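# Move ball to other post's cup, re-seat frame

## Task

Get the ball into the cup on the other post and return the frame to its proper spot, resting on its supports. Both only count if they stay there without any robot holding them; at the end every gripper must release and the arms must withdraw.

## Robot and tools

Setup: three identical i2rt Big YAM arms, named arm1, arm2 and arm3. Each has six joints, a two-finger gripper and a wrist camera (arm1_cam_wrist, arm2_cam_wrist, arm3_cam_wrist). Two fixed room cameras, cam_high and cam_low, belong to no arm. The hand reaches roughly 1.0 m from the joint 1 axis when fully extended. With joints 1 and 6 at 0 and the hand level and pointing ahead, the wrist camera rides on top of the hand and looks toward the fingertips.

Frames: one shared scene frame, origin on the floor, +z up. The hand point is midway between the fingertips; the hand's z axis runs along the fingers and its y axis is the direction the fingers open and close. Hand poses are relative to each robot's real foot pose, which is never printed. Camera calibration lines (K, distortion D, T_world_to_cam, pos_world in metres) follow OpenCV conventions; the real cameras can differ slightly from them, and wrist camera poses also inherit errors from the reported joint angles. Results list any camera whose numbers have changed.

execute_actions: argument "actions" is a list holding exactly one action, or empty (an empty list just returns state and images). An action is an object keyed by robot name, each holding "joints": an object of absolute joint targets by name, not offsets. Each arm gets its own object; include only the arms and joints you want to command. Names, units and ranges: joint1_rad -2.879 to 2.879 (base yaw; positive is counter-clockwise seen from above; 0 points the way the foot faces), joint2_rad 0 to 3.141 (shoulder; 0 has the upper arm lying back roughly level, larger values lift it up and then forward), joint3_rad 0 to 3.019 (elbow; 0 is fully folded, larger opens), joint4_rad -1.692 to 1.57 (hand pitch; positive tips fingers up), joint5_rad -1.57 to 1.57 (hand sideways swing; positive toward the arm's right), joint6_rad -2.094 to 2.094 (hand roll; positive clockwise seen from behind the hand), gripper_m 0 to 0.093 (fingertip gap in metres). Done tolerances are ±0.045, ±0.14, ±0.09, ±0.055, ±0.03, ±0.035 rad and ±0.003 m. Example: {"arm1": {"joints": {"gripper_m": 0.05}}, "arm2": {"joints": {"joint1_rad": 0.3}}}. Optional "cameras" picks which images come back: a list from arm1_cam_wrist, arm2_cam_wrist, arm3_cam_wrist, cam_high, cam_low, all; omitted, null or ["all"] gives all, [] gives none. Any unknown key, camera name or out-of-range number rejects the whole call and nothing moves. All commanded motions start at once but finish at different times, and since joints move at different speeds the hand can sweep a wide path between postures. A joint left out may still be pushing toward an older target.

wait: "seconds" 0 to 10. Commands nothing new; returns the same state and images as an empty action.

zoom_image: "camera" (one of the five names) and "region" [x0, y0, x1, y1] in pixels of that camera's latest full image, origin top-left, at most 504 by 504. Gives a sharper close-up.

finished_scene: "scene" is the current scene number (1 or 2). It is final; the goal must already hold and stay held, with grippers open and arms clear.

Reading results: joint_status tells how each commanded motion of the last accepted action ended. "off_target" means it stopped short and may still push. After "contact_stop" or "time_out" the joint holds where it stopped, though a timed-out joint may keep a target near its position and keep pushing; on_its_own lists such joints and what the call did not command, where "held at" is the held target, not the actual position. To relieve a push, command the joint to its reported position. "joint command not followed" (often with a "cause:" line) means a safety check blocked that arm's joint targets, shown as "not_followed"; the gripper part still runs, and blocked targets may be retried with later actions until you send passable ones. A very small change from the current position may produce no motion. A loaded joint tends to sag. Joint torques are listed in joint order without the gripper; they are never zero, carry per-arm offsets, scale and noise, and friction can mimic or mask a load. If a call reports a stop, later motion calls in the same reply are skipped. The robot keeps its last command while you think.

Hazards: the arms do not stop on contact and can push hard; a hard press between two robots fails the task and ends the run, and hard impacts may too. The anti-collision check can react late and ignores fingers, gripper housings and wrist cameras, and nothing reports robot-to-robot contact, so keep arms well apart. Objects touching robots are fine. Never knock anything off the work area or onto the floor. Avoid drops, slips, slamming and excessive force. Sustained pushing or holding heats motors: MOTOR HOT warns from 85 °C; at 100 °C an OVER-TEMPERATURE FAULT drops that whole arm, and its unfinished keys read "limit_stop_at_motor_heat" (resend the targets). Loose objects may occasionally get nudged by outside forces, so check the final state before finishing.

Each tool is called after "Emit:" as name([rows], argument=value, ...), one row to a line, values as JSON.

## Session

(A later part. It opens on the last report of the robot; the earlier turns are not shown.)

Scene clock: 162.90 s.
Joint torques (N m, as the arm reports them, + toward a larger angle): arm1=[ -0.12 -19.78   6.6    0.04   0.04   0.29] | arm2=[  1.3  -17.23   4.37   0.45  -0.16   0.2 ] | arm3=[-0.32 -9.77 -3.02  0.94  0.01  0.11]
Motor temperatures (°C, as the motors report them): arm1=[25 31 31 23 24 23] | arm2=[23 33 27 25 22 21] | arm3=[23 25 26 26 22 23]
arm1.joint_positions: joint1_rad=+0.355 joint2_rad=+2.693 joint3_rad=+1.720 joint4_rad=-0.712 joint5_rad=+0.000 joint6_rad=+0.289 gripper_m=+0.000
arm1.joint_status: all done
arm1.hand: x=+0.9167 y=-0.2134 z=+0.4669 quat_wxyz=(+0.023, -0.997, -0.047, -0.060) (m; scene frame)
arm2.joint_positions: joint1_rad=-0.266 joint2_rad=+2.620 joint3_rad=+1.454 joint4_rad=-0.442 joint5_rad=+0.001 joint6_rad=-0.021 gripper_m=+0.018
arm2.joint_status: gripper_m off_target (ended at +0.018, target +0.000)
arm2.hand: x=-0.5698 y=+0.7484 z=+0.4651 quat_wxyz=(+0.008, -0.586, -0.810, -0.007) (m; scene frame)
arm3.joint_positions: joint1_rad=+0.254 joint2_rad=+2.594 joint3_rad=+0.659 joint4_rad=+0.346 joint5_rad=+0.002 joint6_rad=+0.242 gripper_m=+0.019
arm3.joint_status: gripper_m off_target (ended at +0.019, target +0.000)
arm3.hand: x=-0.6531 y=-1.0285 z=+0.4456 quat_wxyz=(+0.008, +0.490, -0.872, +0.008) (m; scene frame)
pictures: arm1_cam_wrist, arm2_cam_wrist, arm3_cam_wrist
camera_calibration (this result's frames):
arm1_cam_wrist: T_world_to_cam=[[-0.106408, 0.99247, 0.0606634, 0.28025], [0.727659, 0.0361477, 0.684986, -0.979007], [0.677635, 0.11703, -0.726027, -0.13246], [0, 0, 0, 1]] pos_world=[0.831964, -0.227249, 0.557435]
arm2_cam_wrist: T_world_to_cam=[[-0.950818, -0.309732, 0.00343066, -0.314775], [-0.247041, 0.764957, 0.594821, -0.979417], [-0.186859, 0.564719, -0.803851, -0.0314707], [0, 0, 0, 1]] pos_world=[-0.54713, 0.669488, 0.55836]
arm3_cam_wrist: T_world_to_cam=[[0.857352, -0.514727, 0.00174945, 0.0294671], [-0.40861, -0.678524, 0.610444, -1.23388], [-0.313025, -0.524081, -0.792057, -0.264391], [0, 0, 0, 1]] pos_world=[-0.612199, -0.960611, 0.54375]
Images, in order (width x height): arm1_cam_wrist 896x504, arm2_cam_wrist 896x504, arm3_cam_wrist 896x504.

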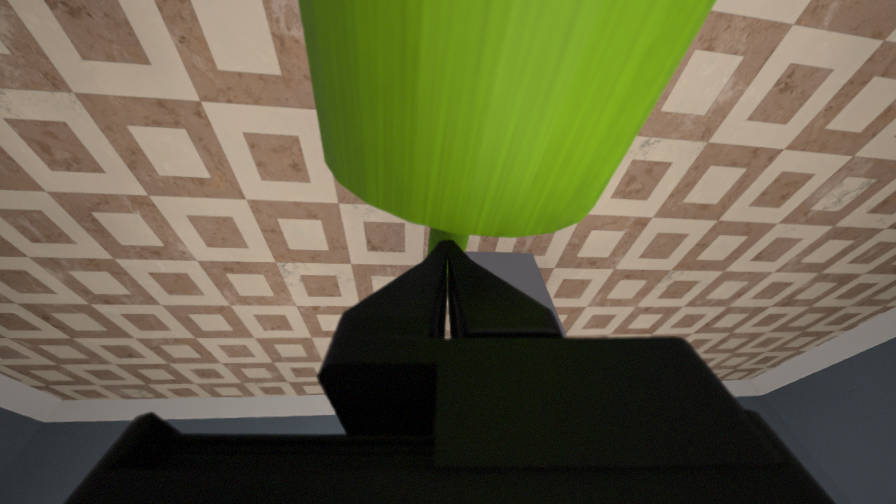

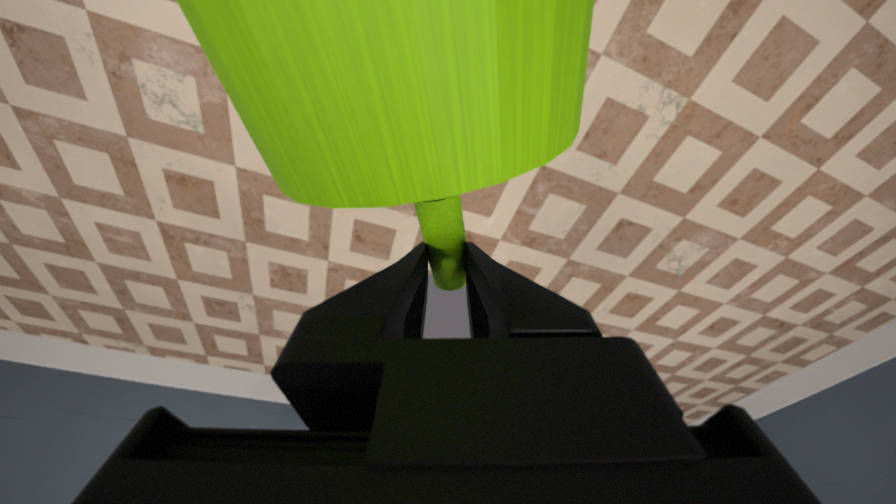

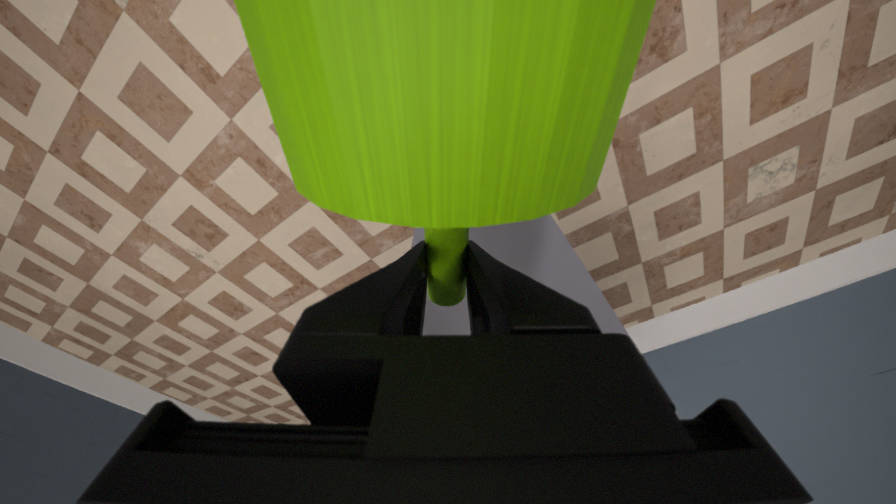

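Emit:
execute_actions([
  {"arm1":{"joints":{"gripper_m":0.06}},"arm2":{"joints":{"gripper_m":0.06}}},
], cameras=[])

Emit:
execute_actions([
  {"arm1":{"joints":{"joint1_rad":0.375,"joint2_rad":2.77,"joint3_rad":1.775,"joint4_rad":-0.67}},"arm2":{"joints":{"joint2_rad":2.7,"joint3_rad":1.51,"joint4_rad":-0.42}}},
], cameras=["arm1_cam_wrist","arm2_cam_wrist"])

Scene clock: 174.87 s.
Joint torques (N m, as the arm reports them, + toward a larger angle): arm1=[  0.12 -19.8    6.6    0.03   0.04   0.29] | arm2=[  1.28 -17.42   4.43   0.43  -0.16   0.12] | arm3=[ -0.31 -10.05  -2.93   0.95   0.01   0.11]
Motor temperatures (°C, as the motors report them): arm1=[25 32 31 23 24 23] | arm2=[23 33 27 25 22 21] | arm3=[23 25 26 26 22 23]
arm1.joint_positions: joint1_rad=+0.355 joint2_rad=+2.693 joint3_rad=+1.720 joint4_rad=-0.712 joint5_rad=+0.000 joint6_rad=+0.289 gripper_m=+0.060
arm1.joint_status: all done
arm1.hand: x=+0.9167 y=-0.2134 z=+0.4669 quat_wxyz=(+0.023, -0.997, -0.047, -0.060) (m; scene frame)
arm2.joint_positions: joint1_rad=-0.266 joint2_rad=+2.620 joint3_rad=+1.454 joint4_rad=-0.441 joint5_rad=+0.001 joint6_rad=-0.014 gripper_m=+0.060
arm2.joint_status: all done
arm2.hand: x=-0.5697 y=+0.7483 z=+0.4651 quat_wxyz=(+0.008, -0.589, -0.808, -0.006) (m; scene frame)
arm3.joint_positions: joint1_rad=+0.254 joint2_rad=+2.594 joint3_rad=+0.659 joint4_rad=+0.346 joint5_rad=+0.002 joint6_rad=+0.242 gripper_m=+0.019
arm3.joint_status: not commanded
arm3.hand: x=-0.6531 y=-1.0285 z=+0.4456 quat_wxyz=(+0.008, +0.490, -0.872, +0.008) (m; scene frame)
pictures: none
No camera images: the call's "cameras" was empty. Leave "cameras" out to get every camera's image.

Scene clock: 175.73 s.
Joint torques (N m, as the arm reports them, + toward a larger angle): arm1=[  0.25 -20.13   6.1    0.41  -0.09   0.25] | arm2=[  1.28 -17.01   4.31   0.38  -0.16   0.13] | arm3=[ -0.33 -10.2   -2.82   0.94   0.01   0.11]
Motor temperatures (°C, as the motors report them): arm1=[25 32 31 23 24 23] | arm2=[23 33 27 25 22 21] | arm3=[23 25 26 26 22 23]
arm1.joint_positions: joint1_rad=+0.365 joint2_rad=+2.772 joint3_rad=+1.752 joint4_rad=-0.675 joint5_rad=+0.003 joint6_rad=+0.290 gripper_m=+0.060
arm1.joint_status: all done
arm1.hand: x=+0.9286 y=-0.2136 z=+0.4281 quat_wxyz=(+0.027, -0.996, -0.051, -0.064) (m; scene frame)
arm2.joint_positions: joint1_rad=-0.266 joint2_rad=+2.665 joint3_rad=+1.489 joint4_rad=-0.430 joint5_rad=+0.001 joint6_rad=-0.014 gripper_m=+0.060
arm2.joint_status: all done
arm2.hand: x=-0.5690 y=+0.7458 z=+0.4472 quat_wxyz=(+0.008, -0.589, -0.808, -0.006) (m; scene frame)
arm3.joint_positions: joint1_rad=+0.254 joint2_rad=+2.594 joint3_rad=+0.659 joint4_rad=+0.346 joint5_rad=+0.002 joint6_rad=+0.242 gripper_m=+0.019
arm3.joint_status: not commanded
arm3.hand: x=-0.6531 y=-1.0285 z=+0.4456 quat_wxyz=(+0.008, +0.490, -0.872, +0.008) (m; scene frame)
pictures: arm1_cam_wrist, arm2_cam_wrist
camera_calibration (this result's frames):
arm1_cam_wrist: T_world_to_cam=[[-0.115283, 0.99109, 0.0667171, 0.289453], [0.721919, 0.0374593, 0.690963, -0.958032], [0.682307, 0.12782, -0.719804, -0.173358], [0, 0, 0, 1]] pos_world=[0.843273, -0.228828, 0.51787]
arm2_cam_wrist: T_world_to_cam=[[-0.952924, -0.303188, 0.00359612, -0.320891], [-0.24203, 0.767741, 0.593291, -0.965124], [-0.18264, 0.564491, -0.80498, -0.0411412], [0, 0, 0, 1]] pos_world=[-0.546888, 0.666899, 0.540636]
Images, in order (width x height): arm1_cam_wrist 896x504, arm2_cam_wrist 896x504.

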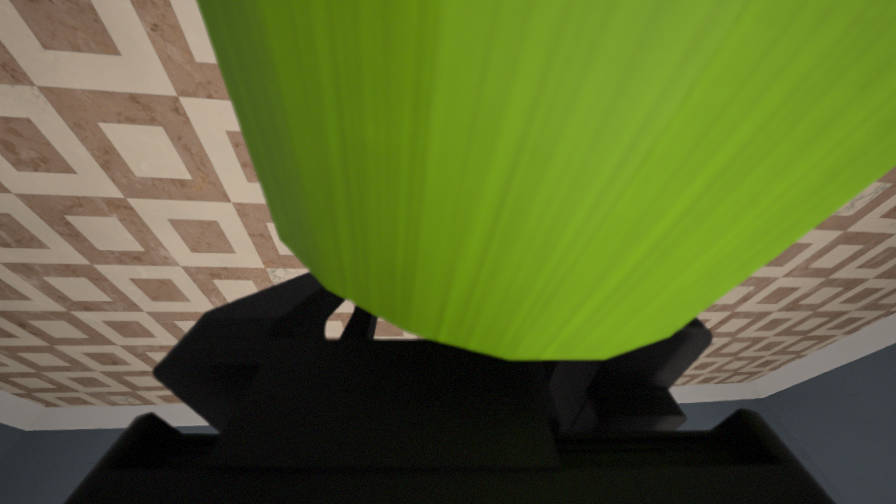

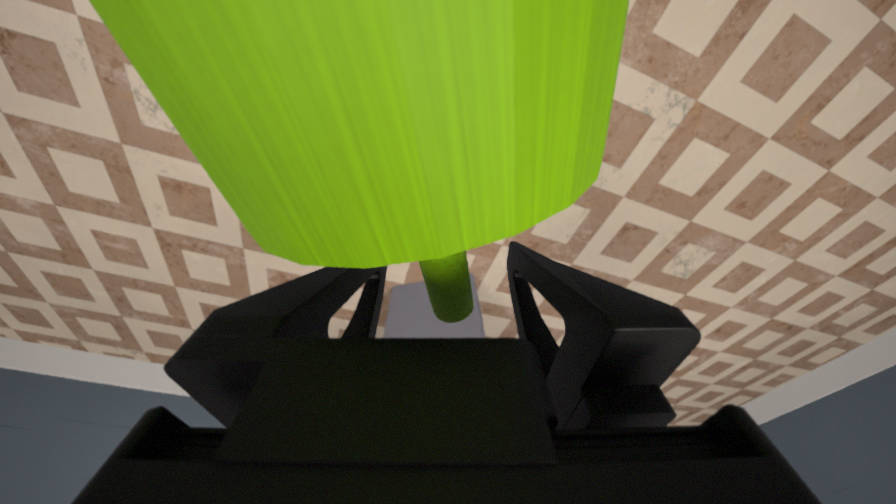

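Emit:
execute_actions([
  {"arm1":{"joints":{"gripper_m":0}},"arm2":{"joints":{"gripper_m":0}}},
], cameras=["arm1_cam_wrist","cam_high","cam_low"])

Scene clock: 179.13 s.
Joint torques (N m, as the arm reports them, + toward a larger angle): arm1=[  0.16 -19.94   6.05   0.32  -0.58   0.13] | arm2=[  1.13 -17.11   4.31   0.33  -0.12   0.41] | arm3=[ -0.32 -10.08  -2.95   0.94   0.26   0.11]
Motor temperatures (°C, as the motors report them): arm1=[25 32 31 23 24 23] | arm2=[23 33 27 25 22 21] | arm3=[23 25 26 26 22 23]
arm1.joint_positions: joint1_rad=+0.365 joint2_rad=+2.772 joint3_rad=+1.752 joint4_rad=-0.675 joint5_rad=+0.016 joint6_rad=+0.307 gripper_m=+0.021
arm1.joint_status: gripper_m off_target (ended at +0.021, target +0.000)
arm1.hand: x=+0.9277 y=-0.2117 z=+0.4281 quat_wxyz=(+0.033, -0.997, -0.044, -0.062) (m; scene frame)
arm2.joint_positions: joint1_rad=-0.264 joint2_rad=+2.665 joint3_rad=+1.489 joint4_rad=-0.429 joint5_rad=+0.000 joint6_rad=-0.041 gripper_m=+0.021
arm2.joint_status: gripper_m off_target (ended at +0.021, target +0.000)
arm2.hand: x=-0.5679 y=+0.7458 z=+0.4472 quat_wxyz=(+0.007, -0.577, -0.817, -0.006) (m; scene frame)
arm3.joint_positions: joint1_rad=+0.254 joint2_rad=+2.594 joint3_rad=+0.659 joint4_rad=+0.346 joint5_rad=-0.004 joint6_rad=+0.242 gripper_m=+0.019
arm3.joint_status: not commanded
arm3.hand: x=-0.6541 y=-1.0281 z=+0.4456 quat_wxyz=(+0.010, +0.490, -0.872, +0.005) (m; scene frame)
pictures: arm1_cam_wrist, cam_high, cam_low
camera_calibration (this result's frames):
arm1_cam_wrist: T_world_to_cam=[[-0.100446, 0.991668, 0.080651, 0.267796], [0.726588, 0.0177361, 0.686844, -0.964197], [0.679691, 0.127591, -0.722316, -0.169517], [0, 0, 0, 1]] pos_world=[0.842692, -0.226835, 0.51821]
Images, in order (width x height): arm1_cam_wrist 896x504, cam_high 896x504, cam_low 896x504.

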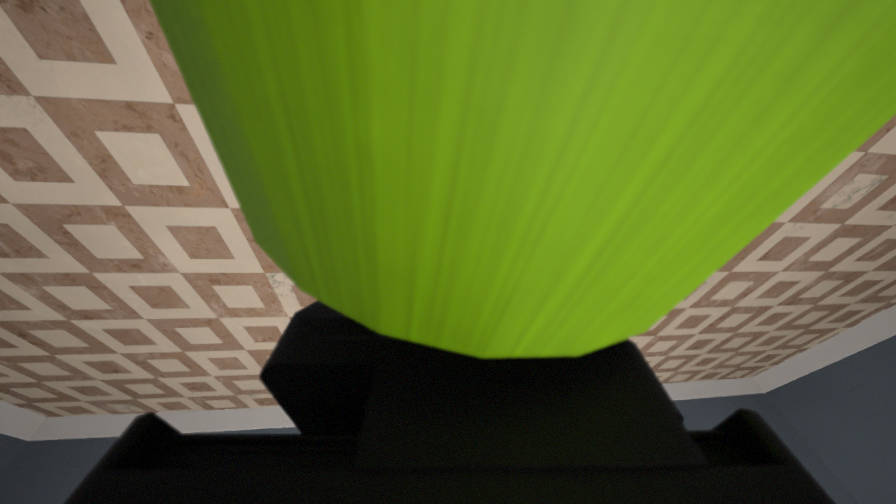

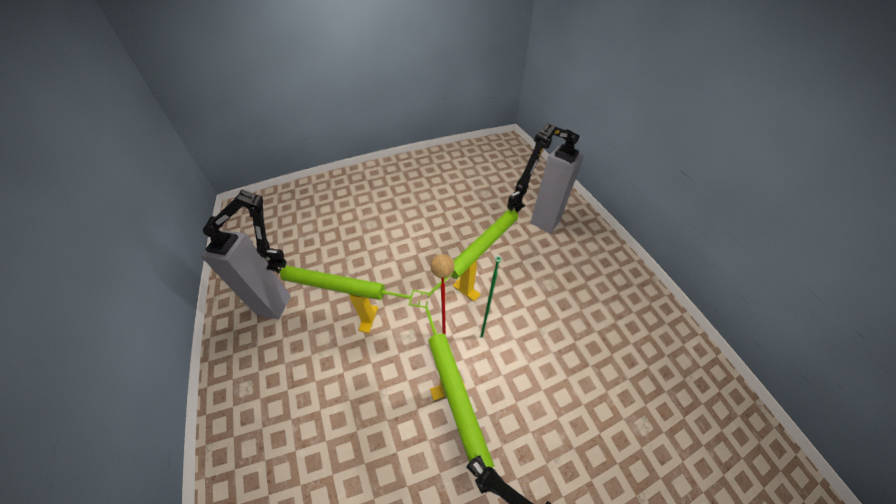

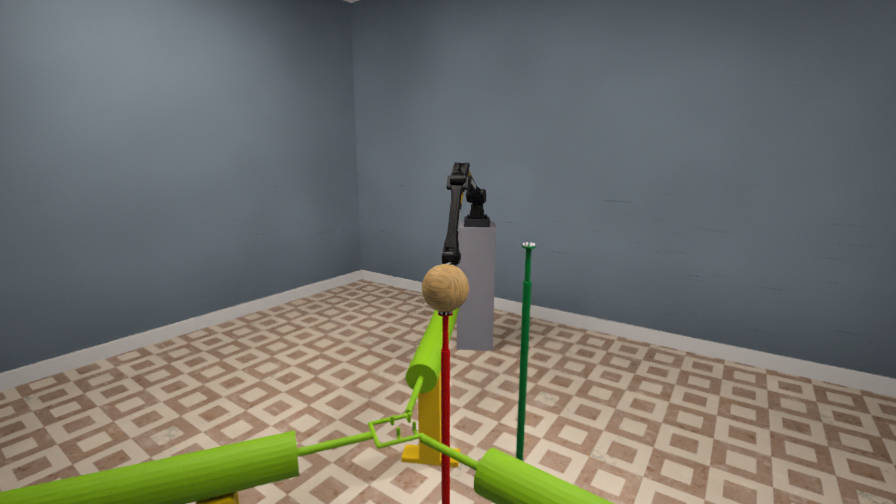

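Emit:
execute_actions([
  {"arm1":{"joints":{"joint2_rad":2.613,"joint3_rad":1.674,"joint4_rad":-0.756}},"arm2":{"joints":{"joint2_rad":2.491,"joint3_rad":1.414,"joint4_rad":-0.528}},"arm3":{"joints":{"joint2_rad":2.282,"joint3_rad":0.538,"joint4_rad":0.155}}},
], cameras=["cam_high","cam_low"])

Scene clock: 240.73 s.
Joint torques (N m, as the arm reports them, + toward a larger angle): arm1=[ -0.92 -21.05   5.16  -1.13  -0.95  -0.09] | arm2=[  1.37 -21.75   2.9   -0.49  -0.26   0.52] | arm3=[ -0.32 -12.43  -1.38   0.13   0.47   0.1 ]
Motor temperatures (°C, as the motors report them): arm1=[25 34 30 23 25 23] | arm2=[23 34 27 25 22 21] | arm3=[23 26 25 26 22 23]
arm1.joint_positions: joint1_rad=+0.373 joint2_rad=+2.640 joint3_rad=+1.666 joint4_rad=-0.723 joint5_rad=+0.025 joint6_rad=+0.331 gripper_m=+0.020
arm1.joint_status: all done
arm1.hand: x=+0.9267 y=-0.2157 z=+0.4872 quat_wxyz=(+0.039, -0.997, -0.036, -0.060) (m; scene frame)
arm2.joint_positions: joint1_rad=-0.265 joint2_rad=+2.525 joint3_rad=+1.421 joint4_rad=-0.514 joint5_rad=+0.003 joint6_rad=-0.052 gripper_m=+0.021
arm2.joint_status: all done
arm2.hand: x=-0.5688 y=+0.7443 z=+0.5089 quat_wxyz=(+0.013, -0.573, -0.819, -0.009) (m; scene frame)
arm3.joint_positions: joint1_rad=+0.254 joint2_rad=+2.316 joint3_rad=+0.536 joint4_rad=+0.162 joint5_rad=-0.009 joint6_rad=+0.243 gripper_m=+0.019
arm3.joint_status: all done
arm3.hand: x=-0.6556 y=-1.0298 z=+0.5222 quat_wxyz=(+0.022, +0.489, -0.872, +0.014) (m; scene frame)
pictures: cam_high, cam_low
Images, in order (width x height): cam_high 896x504, cam_low 896x504.

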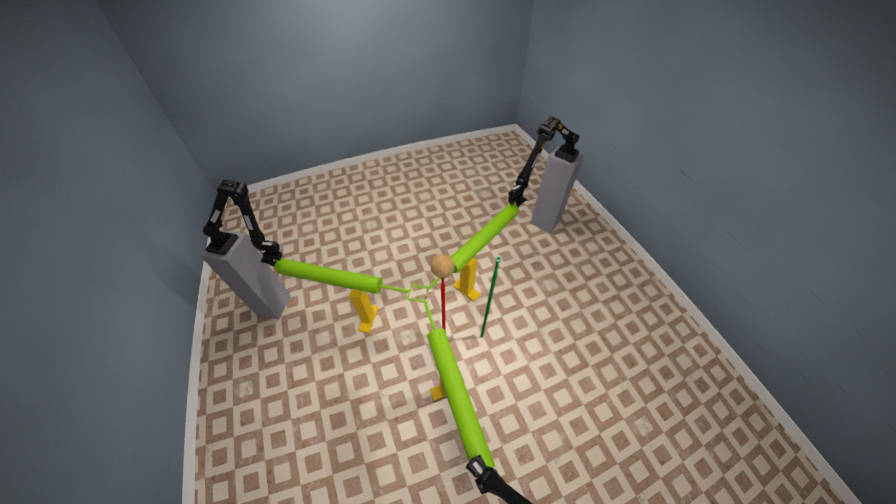

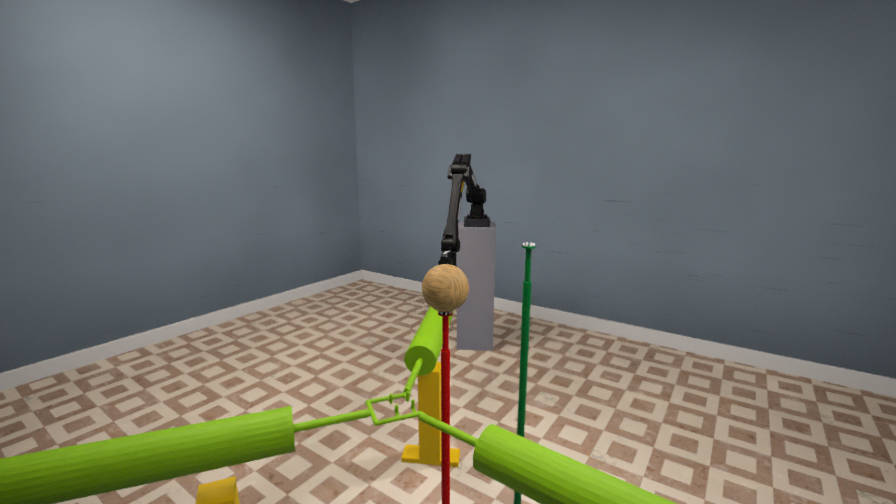

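Emit:
execute_actions([
  {"arm1":{"joints":{"joint1_rad":0.275,"joint2_rad":2.36,"joint3_rad":1.49,"joint4_rad":-0.80,"joint6_rad":0.22}},"arm2":{"joints":{"joint1_rad":-0.157,"joint2_rad":2.245,"joint3_rad":1.28,"joint4_rad":-0.614,"joint6_rad":0.066}},"arm3":{"joints":{"joint1_rad":0.205,"joint2_rad":2.02,"joint3_rad":0.652,"joint4_rad":-0.196,"joint6_rad":0.19}}},
], cameras=["cam_high","cam_low"])

Emit:
execute_actions([
  {"arm1":{"joints":{"joint1_rad":0.186,"joint2_rad":2.13,"joint3_rad":1.309,"joint4_rad":-0.845,"joint6_rad":0.13}},"arm2":{"joints":{"joint1_rad":-0.049,"joint2_rad":2.025,"joint3_rad":1.147,"joint4_rad":-0.70,"joint6_rad":0.174}},"arm3":{"joints":{"joint1_rad":0.156,"joint2_rad":1.78,"joint3_rad":0.767,"joint4_rad":-0.547,"joint6_rad":0.144}}},
], cameras=["cam_high","cam_low"])

Scene clock: 271.27 s.
Joint torques (N m, as the arm reports them, + toward a larger angle): arm1=[ -2.72 -20.79   8.07  -0.29  -0.88  -0.18] | arm2=[  2.65 -22.66   5.3    0.28  -0.65   0.71] | arm3=[ -2.3  -13.3    3.28   0.21   0.74  -0.23]
Motor temperatures (°C, as the motors report them): arm1=[25 36 30 23 26 23] | arm2=[23 38 26 25 22 22] | arm3=[23 26 25 26 22 23]
arm1.joint_positions: joint1_rad=+0.295 joint2_rad=+2.398 joint3_rad=+1.447 joint4_rad=-0.792 joint5_rad=+0.023 joint6_rad=+0.262 gripper_m=+0.020
arm1.joint_status: joint6_rad time_out (moved -0.069 of -0.111); the others done
arm1.on_its_own: joint6_rad reads +0.262 and still pushes toward +0.220 since a time_out
arm1.hand: x=+0.9519 y=-0.1613 z=+0.5785 quat_wxyz=(+0.040, -0.995, -0.032, -0.084) (m; scene frame)
arm2.joint_positions: joint1_rad=-0.173 joint2_rad=+2.314 joint3_rad=+1.254 joint4_rad=-0.624 joint5_rad=+0.013 joint6_rad=-0.004 gripper_m=+0.020
arm2.joint_status: joint6_rad time_out (moved +0.047 of +0.118); the others done
arm2.on_its_own: joint6_rad reads -0.004 and still pushes toward +0.066 since a time_out
arm2.hand: x=-0.5414 y=+0.8011 z=+0.5869 quat_wxyz=(+0.044, -0.554, -0.831, -0.022) (m; scene frame)
arm3.joint_positions: joint1_rad=+0.231 joint2_rad=+2.057 joint3_rad=+0.627 joint4_rad=-0.192 joint5_rad=-0.016 joint6_rad=+0.214 gripper_m=+0.019
arm3.joint_status: all done
arm3.hand: x=-0.6312 y=-0.9718 z=+0.5882 quat_wxyz=(+0.027, +0.492, -0.870, +0.012) (m; scene frame)
pictures: cam_high, cam_low
Images, in order (width x height): cam_high 896x504, cam_low 896x504.

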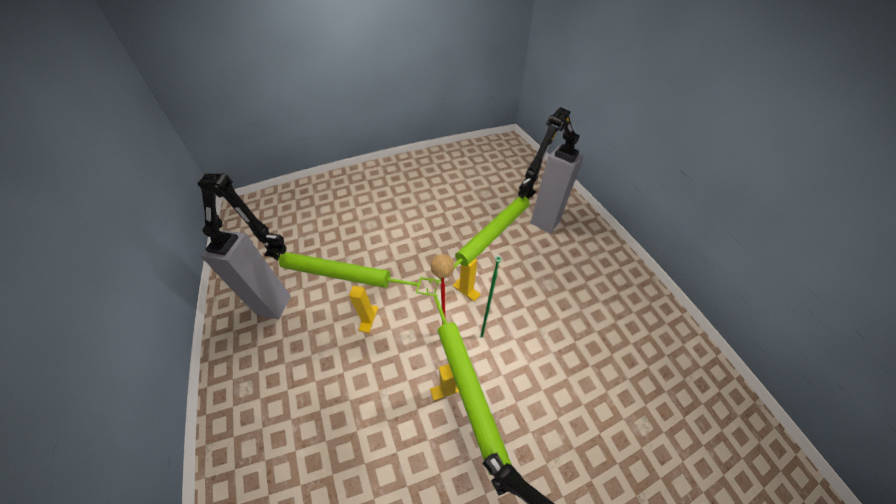

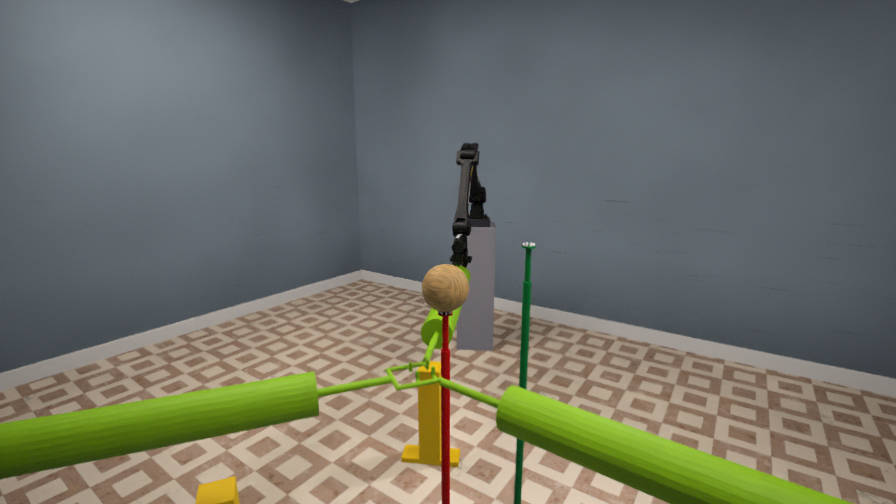

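not run: a stop came earlier in this reply.

Emit:
zoom_image(camera="cam_high", region=[380,240,520,350])

Region (380, 240, 520, 350) of cam_high's 896x504 image, scaled by 3.600, with more detail than that image has; it fills the top 396 rows of this view, and the rest is white.

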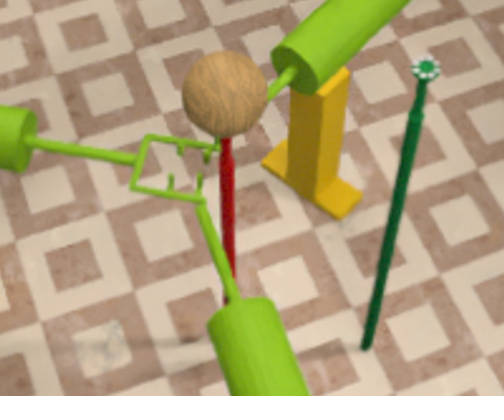

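Emit:
execute_actions([
  {"arm1":{"joints":{"joint1_rad":0.19,"joint2_rad":2.13,"joint3_rad":1.32,"joint4_rad":-0.845,"joint6_rad":0.2}},"arm2":{"joints":{"joint1_rad":-0.05,"joint2_rad":2.0,"joint3_rad":1.147,"joint4_rad":-0.70,"joint6_rad":0.06}},"arm3":{"joints":{"joint1_rad":0.12,"joint2_rad":1.78,"joint3_rad":0.775,"joint4_rad":-0.547,"joint6_rad":0.17}}},
], cameras=["cam_high","cam_low"])

Emit:
zoom_image(camera="cam_high", region=[380,220,520,330])

Scene clock: 286.03 s.
Joint torques (N m, as the arm reports them, + toward a larger angle): arm1=[ -4.86 -17.91   9.53   0.36  -0.53   0.08] | arm2=[  4.37 -19.54   6.03   0.57  -1.29   0.34] | arm3=[ -3.26 -12.1    7.98   0.04   1.53   0.11]
Motor temperatures (°C, as the motors report them): arm1=[25 36 31 23 26 23] | arm2=[23 39 27 25 22 22] | arm3=[23 27 25 26 23 23]
arm1.joint_positions: joint1_rad=+0.234 joint2_rad=+2.153 joint3_rad=+1.264 joint4_rad=-0.855 joint5_rad=+0.014 joint6_rad=+0.210 gripper_m=+0.020
arm1.joint_status: all done
arm1.hand: x=+0.9820 y=-0.1221 z=+0.6660 quat_wxyz=(+0.031, -0.995, -0.027, -0.088) (m; scene frame)
arm2.joint_positions: joint1_rad=-0.087 joint2_rad=+2.049 joint3_rad=+1.123 joint4_rad=-0.717 joint5_rad=+0.030 joint6_rad=+0.025 gripper_m=+0.019
arm2.joint_status: all done
arm2.hand: x=-0.5149 y=+0.8351 z=+0.6857 quat_wxyz=(+0.032, -0.531, -0.847, -0.001) (m; scene frame)
arm3.joint_positions: joint1_rad=+0.158 joint2_rad=+1.804 joint3_rad=+0.724 joint4_rad=-0.539 joint5_rad=-0.035 joint6_rad=+0.162 gripper_m=+0.019
arm3.joint_status: all done
arm3.hand: x=-0.5963 y=-0.9376 z=+0.6791 quat_wxyz=(+0.032, +0.482, -0.876, +0.002) (m; scene frame)
pictures: cam_high, cam_low
Images, in order (width x height): cam_high 896x504, cam_low 896x504.

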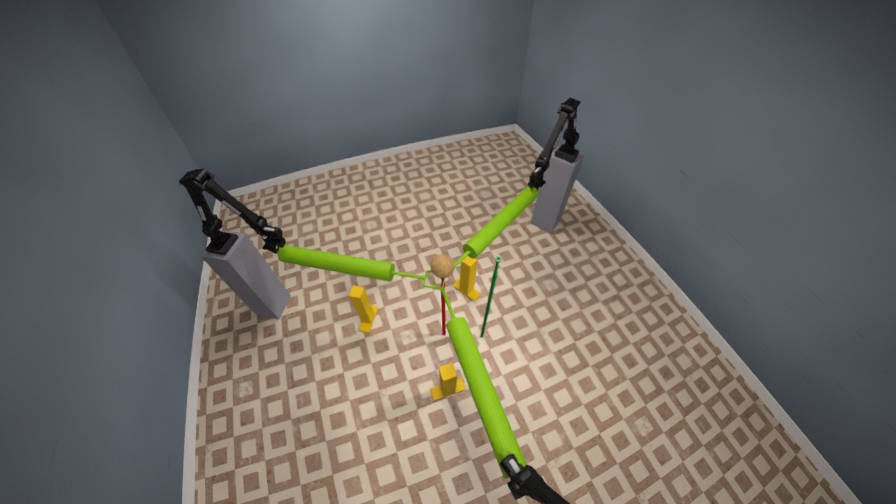

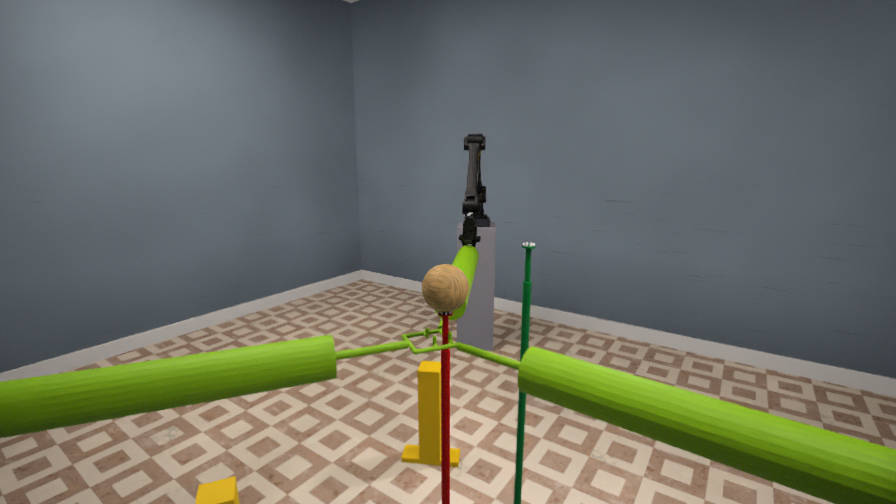

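Region (380, 220, 520, 330) of cam_high's 896x504 image, scaled by 3.600, with more detail than that image has; it fills the top 396 rows of this view, and the rest is white.

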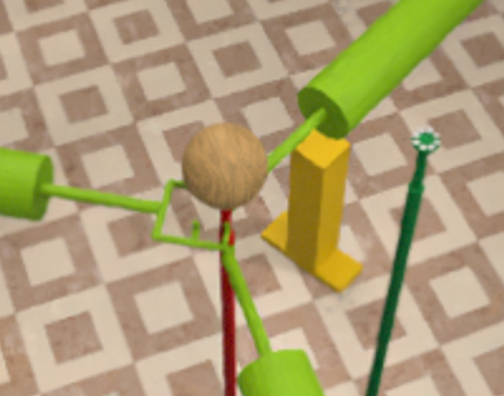

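Emit:
execute_actions([
  {"arm1":{"joints":{"joint1_rad":0.17,"joint2_rad":1.98,"joint3_rad":1.13,"joint4_rad":-0.925}},"arm2":{"joints":{"joint1_rad":0.02,"joint2_rad":1.92,"joint3_rad":1.13,"joint4_rad":-0.84}},"arm3":{"joints":{"joint1_rad":0.07,"joint2_rad":1.665,"joint3_rad":0.84,"joint4_rad":-0.74}}},
], cameras=["cam_high","cam_low"])

Emit:
zoom_image(camera="cam_high", region=[380,220,520,330])

Emit:
zoom_image(camera="cam_low", region=[380,240,520,360])

Scene clock: 302.63 s.
Joint torques (N m, as the arm reports them, + toward a larger angle): arm1=[ -2.47 -16.45   4.81  -1.8   -0.06  -0.01] | arm2=[  4.3  -20.01   5.4   -1.12  -1.2   -0.09] | arm3=[ -2.79 -13.54   7.67  -1.33   0.9    0.42]
Motor temperatures (°C, as the motors report them): arm1=[25 35 33 23 26 23] | arm2=[23 39 28 25 24 21] | arm3=[23 27 28 26 24 23]
arm1.joint_positions: joint1_rad=+0.187 joint2_rad=+2.004 joint3_rad=+1.133 joint4_rad=-0.878 joint5_rad=+0.002 joint6_rad=+0.222 gripper_m=+0.018
arm1.joint_status: all done
arm1.hand: x=+1.0163 y=-0.0935 z=+0.7075 quat_wxyz=(+0.025, -0.995, +0.003, -0.092) (m; scene frame)
arm2.joint_positions: joint1_rad=-0.017 joint2_rad=+1.976 joint3_rad=+1.122 joint4_rad=-0.812 joint5_rad=+0.027 joint6_rad=+0.067 gripper_m=+0.019
arm2.joint_status: all done
arm2.hand: x=-0.4898 y=+0.8579 z=+0.7194 quat_wxyz=(+0.042, -0.519, -0.854, -0.005) (m; scene frame)
arm3.joint_positions: joint1_rad=+0.102 joint2_rad=+1.701 joint3_rad=+0.813 joint4_rad=-0.692 joint5_rad=-0.020 joint6_rad=+0.133 gripper_m=+0.019
arm3.joint_status: all done
arm3.hand: x=-0.5613 y=-0.9163 z=+0.7331 quat_wxyz=(+0.012, +0.471, -0.882, -0.005) (m; scene frame)
pictures: cam_high, cam_low
Images, in order (width x height): cam_high 896x504, cam_low 896x504.

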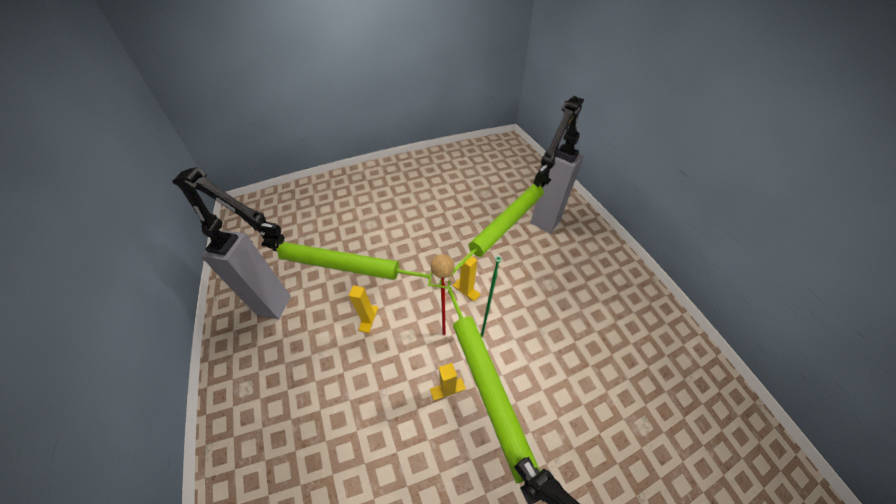

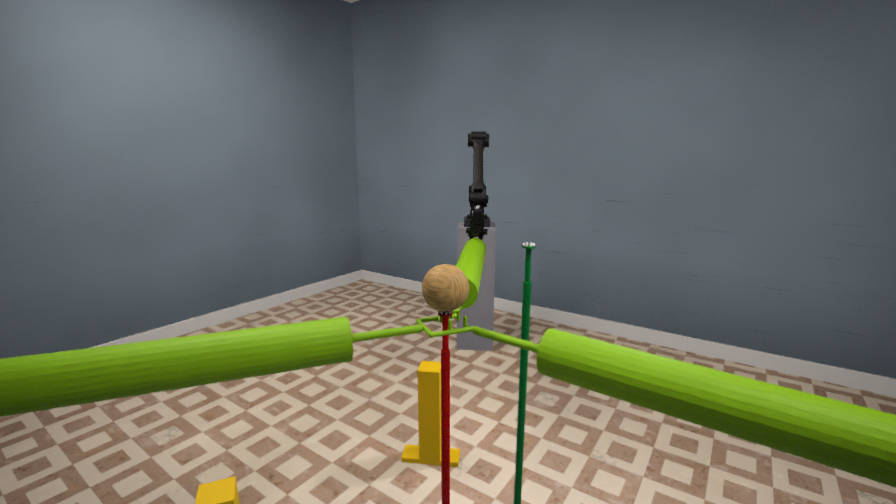

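Region (380, 220, 520, 330) of cam_high's 896x504 image, scaled by 3.600, with more detail than that image has; it fills the top 396 rows of this view, and the rest is white.

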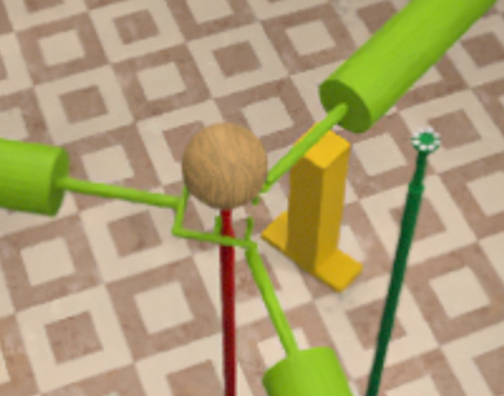

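Region (380, 240, 520, 360) of cam_low's 896x504 image, scaled by 3.600, with more detail than that image has; it fills the top 432 rows of this view, and the rest is white.

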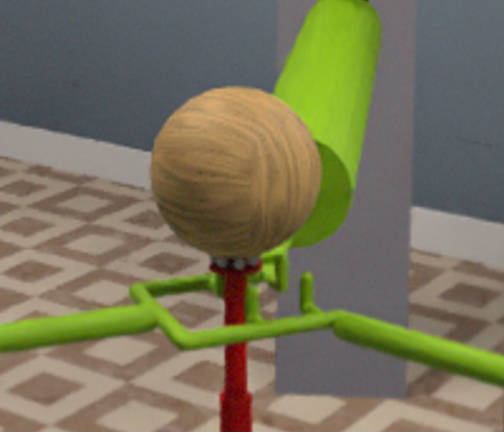

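Emit:
execute_actions([
  {"arm1":{"joints":{"joint1_rad":0.25,"joint2_rad":1.89,"joint3_rad":1.23,"joint4_rad":-1.06}},"arm2":{"joints":{"joint1_rad":-0.09,"joint2_rad":1.82,"joint3_rad":1.2,"joint4_rad":-1.0}},"arm3":{"joints":{"joint1_rad":0.12,"joint2_rad":1.515,"joint3_rad":0.75,"joint4_rad":-0.85}}},
], cameras=["cam_high","cam_low"])

Emit:
zoom_image(camera="cam_high", region=[380,220,520,330])

Emit:
zoom_image(camera="cam_low", region=[380,240,520,360])

Scene clock: 328.83 s.
Joint torques (N m, as the arm reports them, + toward a larger angle): arm1=[  4.28 -25.84  10.15  -5.4   -0.86  -0.28] | arm2=[ -2.93 -26.78   8.51  -4.9    0.52   0.07] | arm3=[  0.69 -21.03   2.5   -5.16  -0.2    0.37]
Motor temperatures (°C, as the motors report them): arm1=[25 35 31 23 25 23] | arm2=[23 40 29 25 24 21] | arm3=[23 28 28 26 24 23]
arm1.joint_positions: joint1_rad=+0.196 joint2_rad=+2.040 joint3_rad=+1.167 joint4_rad=-0.923 joint5_rad=+0.023 joint6_rad=+0.253 gripper_m=+0.018
arm1.joint_status: joint1_rad time_out (moved +0.009 of +0.063); joint2_rad time_out (moved +0.036 of -0.114); joint4_rad time_out (moved -0.045 of -0.182); the others done
arm1.on_its_own: joint1_rad reads +0.196 and still pushes toward +0.250 since a time_out; joint2_rad reads +2.040 and still pushes toward +1.890 since a time_out; joint4_rad reads -0.923 and still pushes toward -1.060 since a time_out
arm1.hand: x=+1.0171 y=-0.0936 z=+0.7011 quat_wxyz=(+0.042, -0.993, +0.013, -0.112) (m; scene frame)
arm2.joint_positions: joint1_rad=-0.042 joint2_rad=+1.976 joint3_rad=+1.147 joint4_rad=-0.868 joint5_rad=-0.016 joint6_rad=+0.051 gripper_m=+0.019
arm2.joint_status: joint1_rad time_out (moved -0.025 of -0.073); joint2_rad time_out (moved +0.000 of -0.156); joint4_rad time_out (moved -0.056 of -0.188); the others done
arm2.on_its_own: joint1_rad reads -0.042 and still pushes toward -0.090 since a time_out; joint2_rad reads +1.976 and still pushes toward +1.820 since a time_out; joint4_rad reads -0.868 and still pushes toward -1.000 since a time_out
arm2.hand: x=-0.4935 y=+0.8561 z=+0.7268 quat_wxyz=(+0.045, -0.523, -0.851, -0.033) (m; scene frame)
arm3.joint_positions: joint1_rad=+0.112 joint2_rad=+1.656 joint3_rad=+0.797 joint4_rad=-0.697 joint5_rad=+0.007 joint6_rad=+0.138 gripper_m=+0.019
arm3.joint_status: joint2_rad time_out (moved -0.045 of -0.186); joint4_rad time_out (moved -0.005 of -0.158); the others done
arm3.on_its_own: joint2_rad reads +1.656 and still pushes toward +1.515 since a time_out; joint4_rad reads -0.697 and still pushes toward -0.850 since a time_out
arm3.hand: x=-0.5615 y=-0.9188 z=+0.7450 quat_wxyz=(-0.006, +0.473, -0.881, -0.001) (m; scene frame)
pictures: cam_high, cam_low
Images, in order (width x height): cam_high 896x504, cam_low 896x504.

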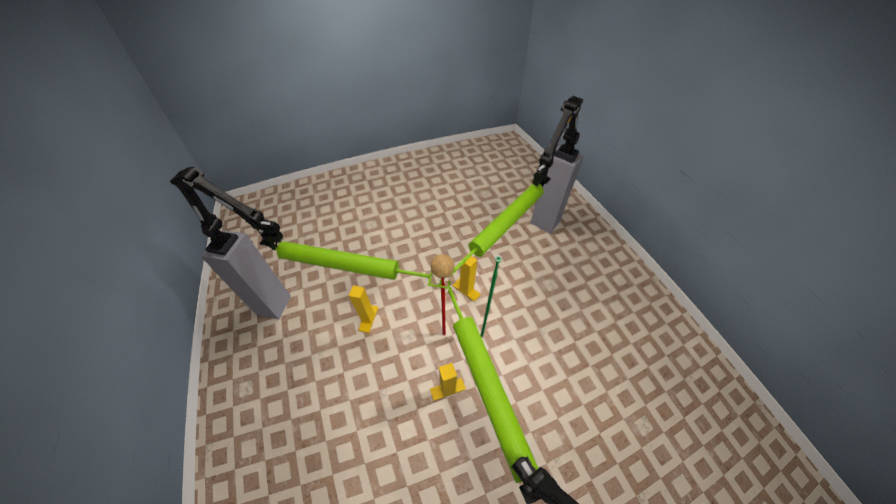

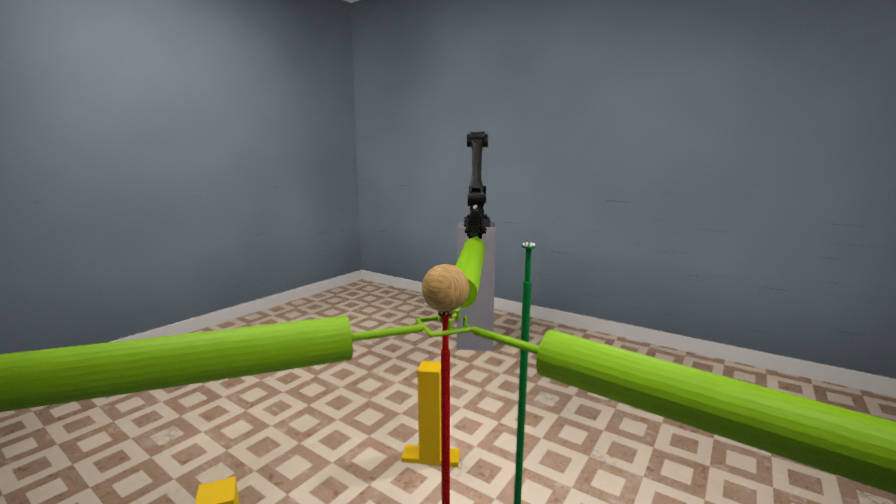

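Region (380, 220, 520, 330) of cam_high's 896x504 image, scaled by 3.600, with more detail than that image has; it fills the top 396 rows of this view, and the rest is white.

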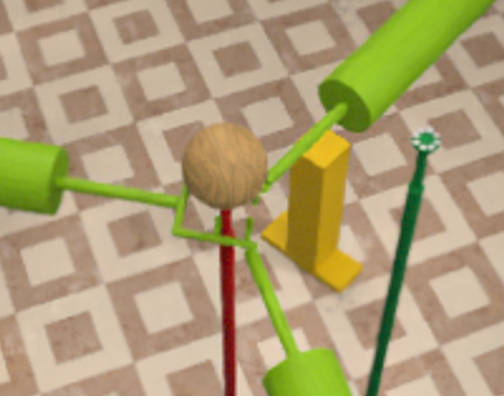

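Region (380, 240, 520, 360) of cam_low's 896x504 image, scaled by 3.600, with more detail than that image has; it fills the top 432 rows of this view, and the rest is white.

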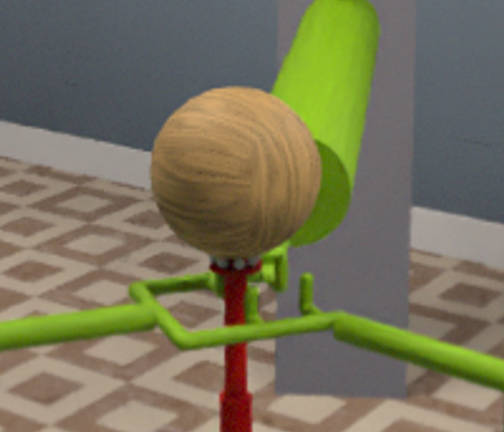

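Emit:
execute_actions([
  {"arm1":{"joints":{"joint1_rad":0.19,"joint2_rad":2.06,"joint3_rad":1.25,"joint4_rad":-0.91}},"arm2":{"joints":{"joint1_rad":-0.10,"joint2_rad":1.99,"joint3_rad":1.07,"joint4_rad":-0.8}},"arm3":{"joints":{"joint1_rad":0.2,"joint2_rad":1.71,"joint3_rad":0.75,"joint4_rad":-0.68}}},
], cameras=["cam_high","cam_low"])

Emit:
zoom_image(camera="cam_high", region=[380,220,520,330])

Emit:
zoom_image(camera="cam_low", region=[380,240,520,360])

Scene clock: 342.43 s.
Joint torques (N m, as the arm reports them, + toward a larger angle): arm1=[ -0.68 -16.74   6.65  -0.61  -0.21  -0.18] | arm2=[  1.23 -14.2    3.34  -0.33  -0.05   0.47] | arm3=[-0.39 -9.42  4.5  -0.22 -0.05 -0.14]
Motor temperatures (°C, as the motors report them): arm1=[25 38 33 24 26 23] | arm2=[23 43 31 26 24 21] | arm3=[23 30 27 26 23 23]
arm1.joint_positions: joint1_rad=+0.194 joint2_rad=+2.073 joint3_rad=+1.234 joint4_rad=-0.893 joint5_rad=+0.006 joint6_rad=+0.246 gripper_m=+0.018
arm1.joint_status: all done
arm1.hand: x=+0.9833 y=-0.1036 z=+0.6983 quat_wxyz=(+0.026, -0.996, +0.012, -0.083) (m; scene frame)
arm2.joint_positions: joint1_rad=-0.101 joint2_rad=+1.973 joint3_rad=+1.090 joint4_rad=-0.793 joint5_rad=-0.002 joint6_rad=+0.013 gripper_m=+0.019
arm2.joint_status: all done
arm2.hand: x=-0.5244 y=+0.8524 z=+0.7130 quat_wxyz=(+0.038, -0.531, -0.846, -0.024) (m; scene frame)
arm3.joint_positions: joint1_rad=+0.201 joint2_rad=+1.701 joint3_rad=+0.762 joint4_rad=-0.663 joint5_rad=+0.003 joint6_rad=+0.186 gripper_m=+0.019
arm3.joint_status: all done
arm3.hand: x=-0.5993 y=-0.9229 z=+0.7212 quat_wxyz=(+0.013, +0.491, -0.871, +0.012) (m; scene frame)
pictures: cam_high, cam_low
Images, in order (width x height): cam_high 896x504, cam_low 896x504.

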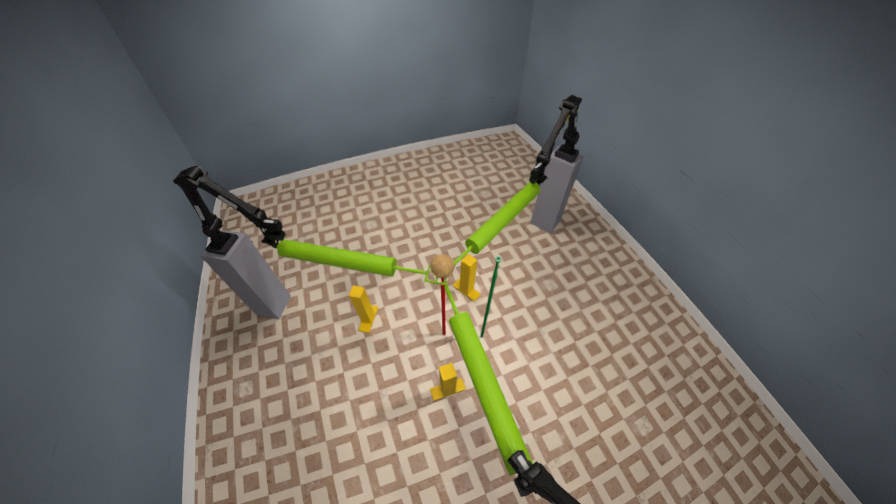

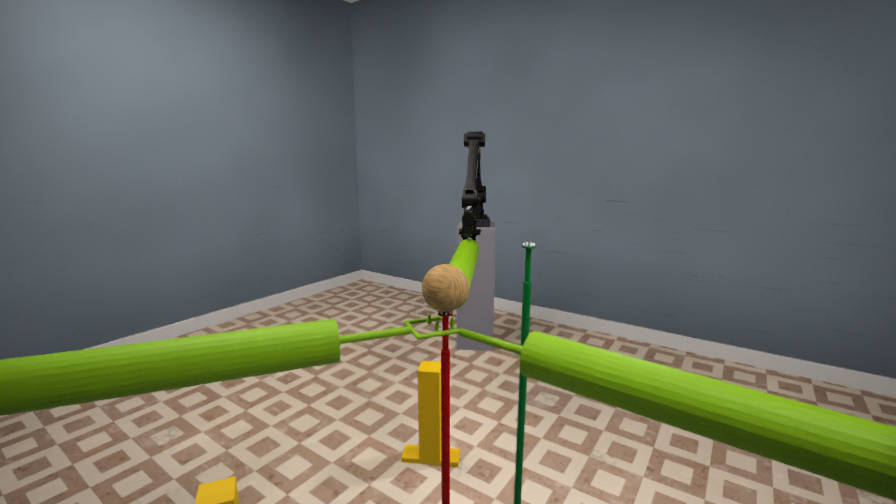

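Region (380, 220, 520, 330) of cam_high's 896x504 image, scaled by 3.600, with more detail than that image has; it fills the top 396 rows of this view, and the rest is white.

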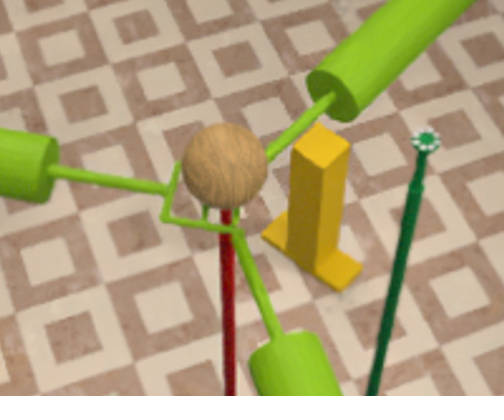

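Region (380, 240, 520, 360) of cam_low's 896x504 image, scaled by 3.600, with more detail than that image has; it fills the top 432 rows of this view, and the rest is white.

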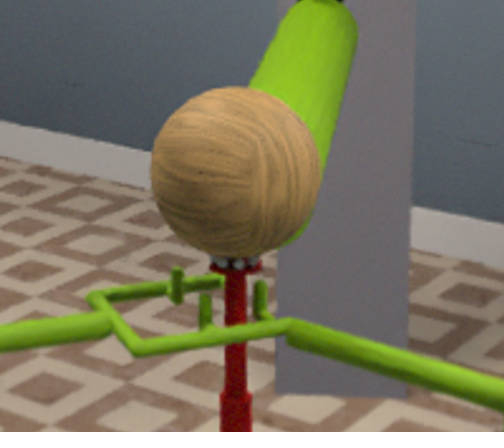

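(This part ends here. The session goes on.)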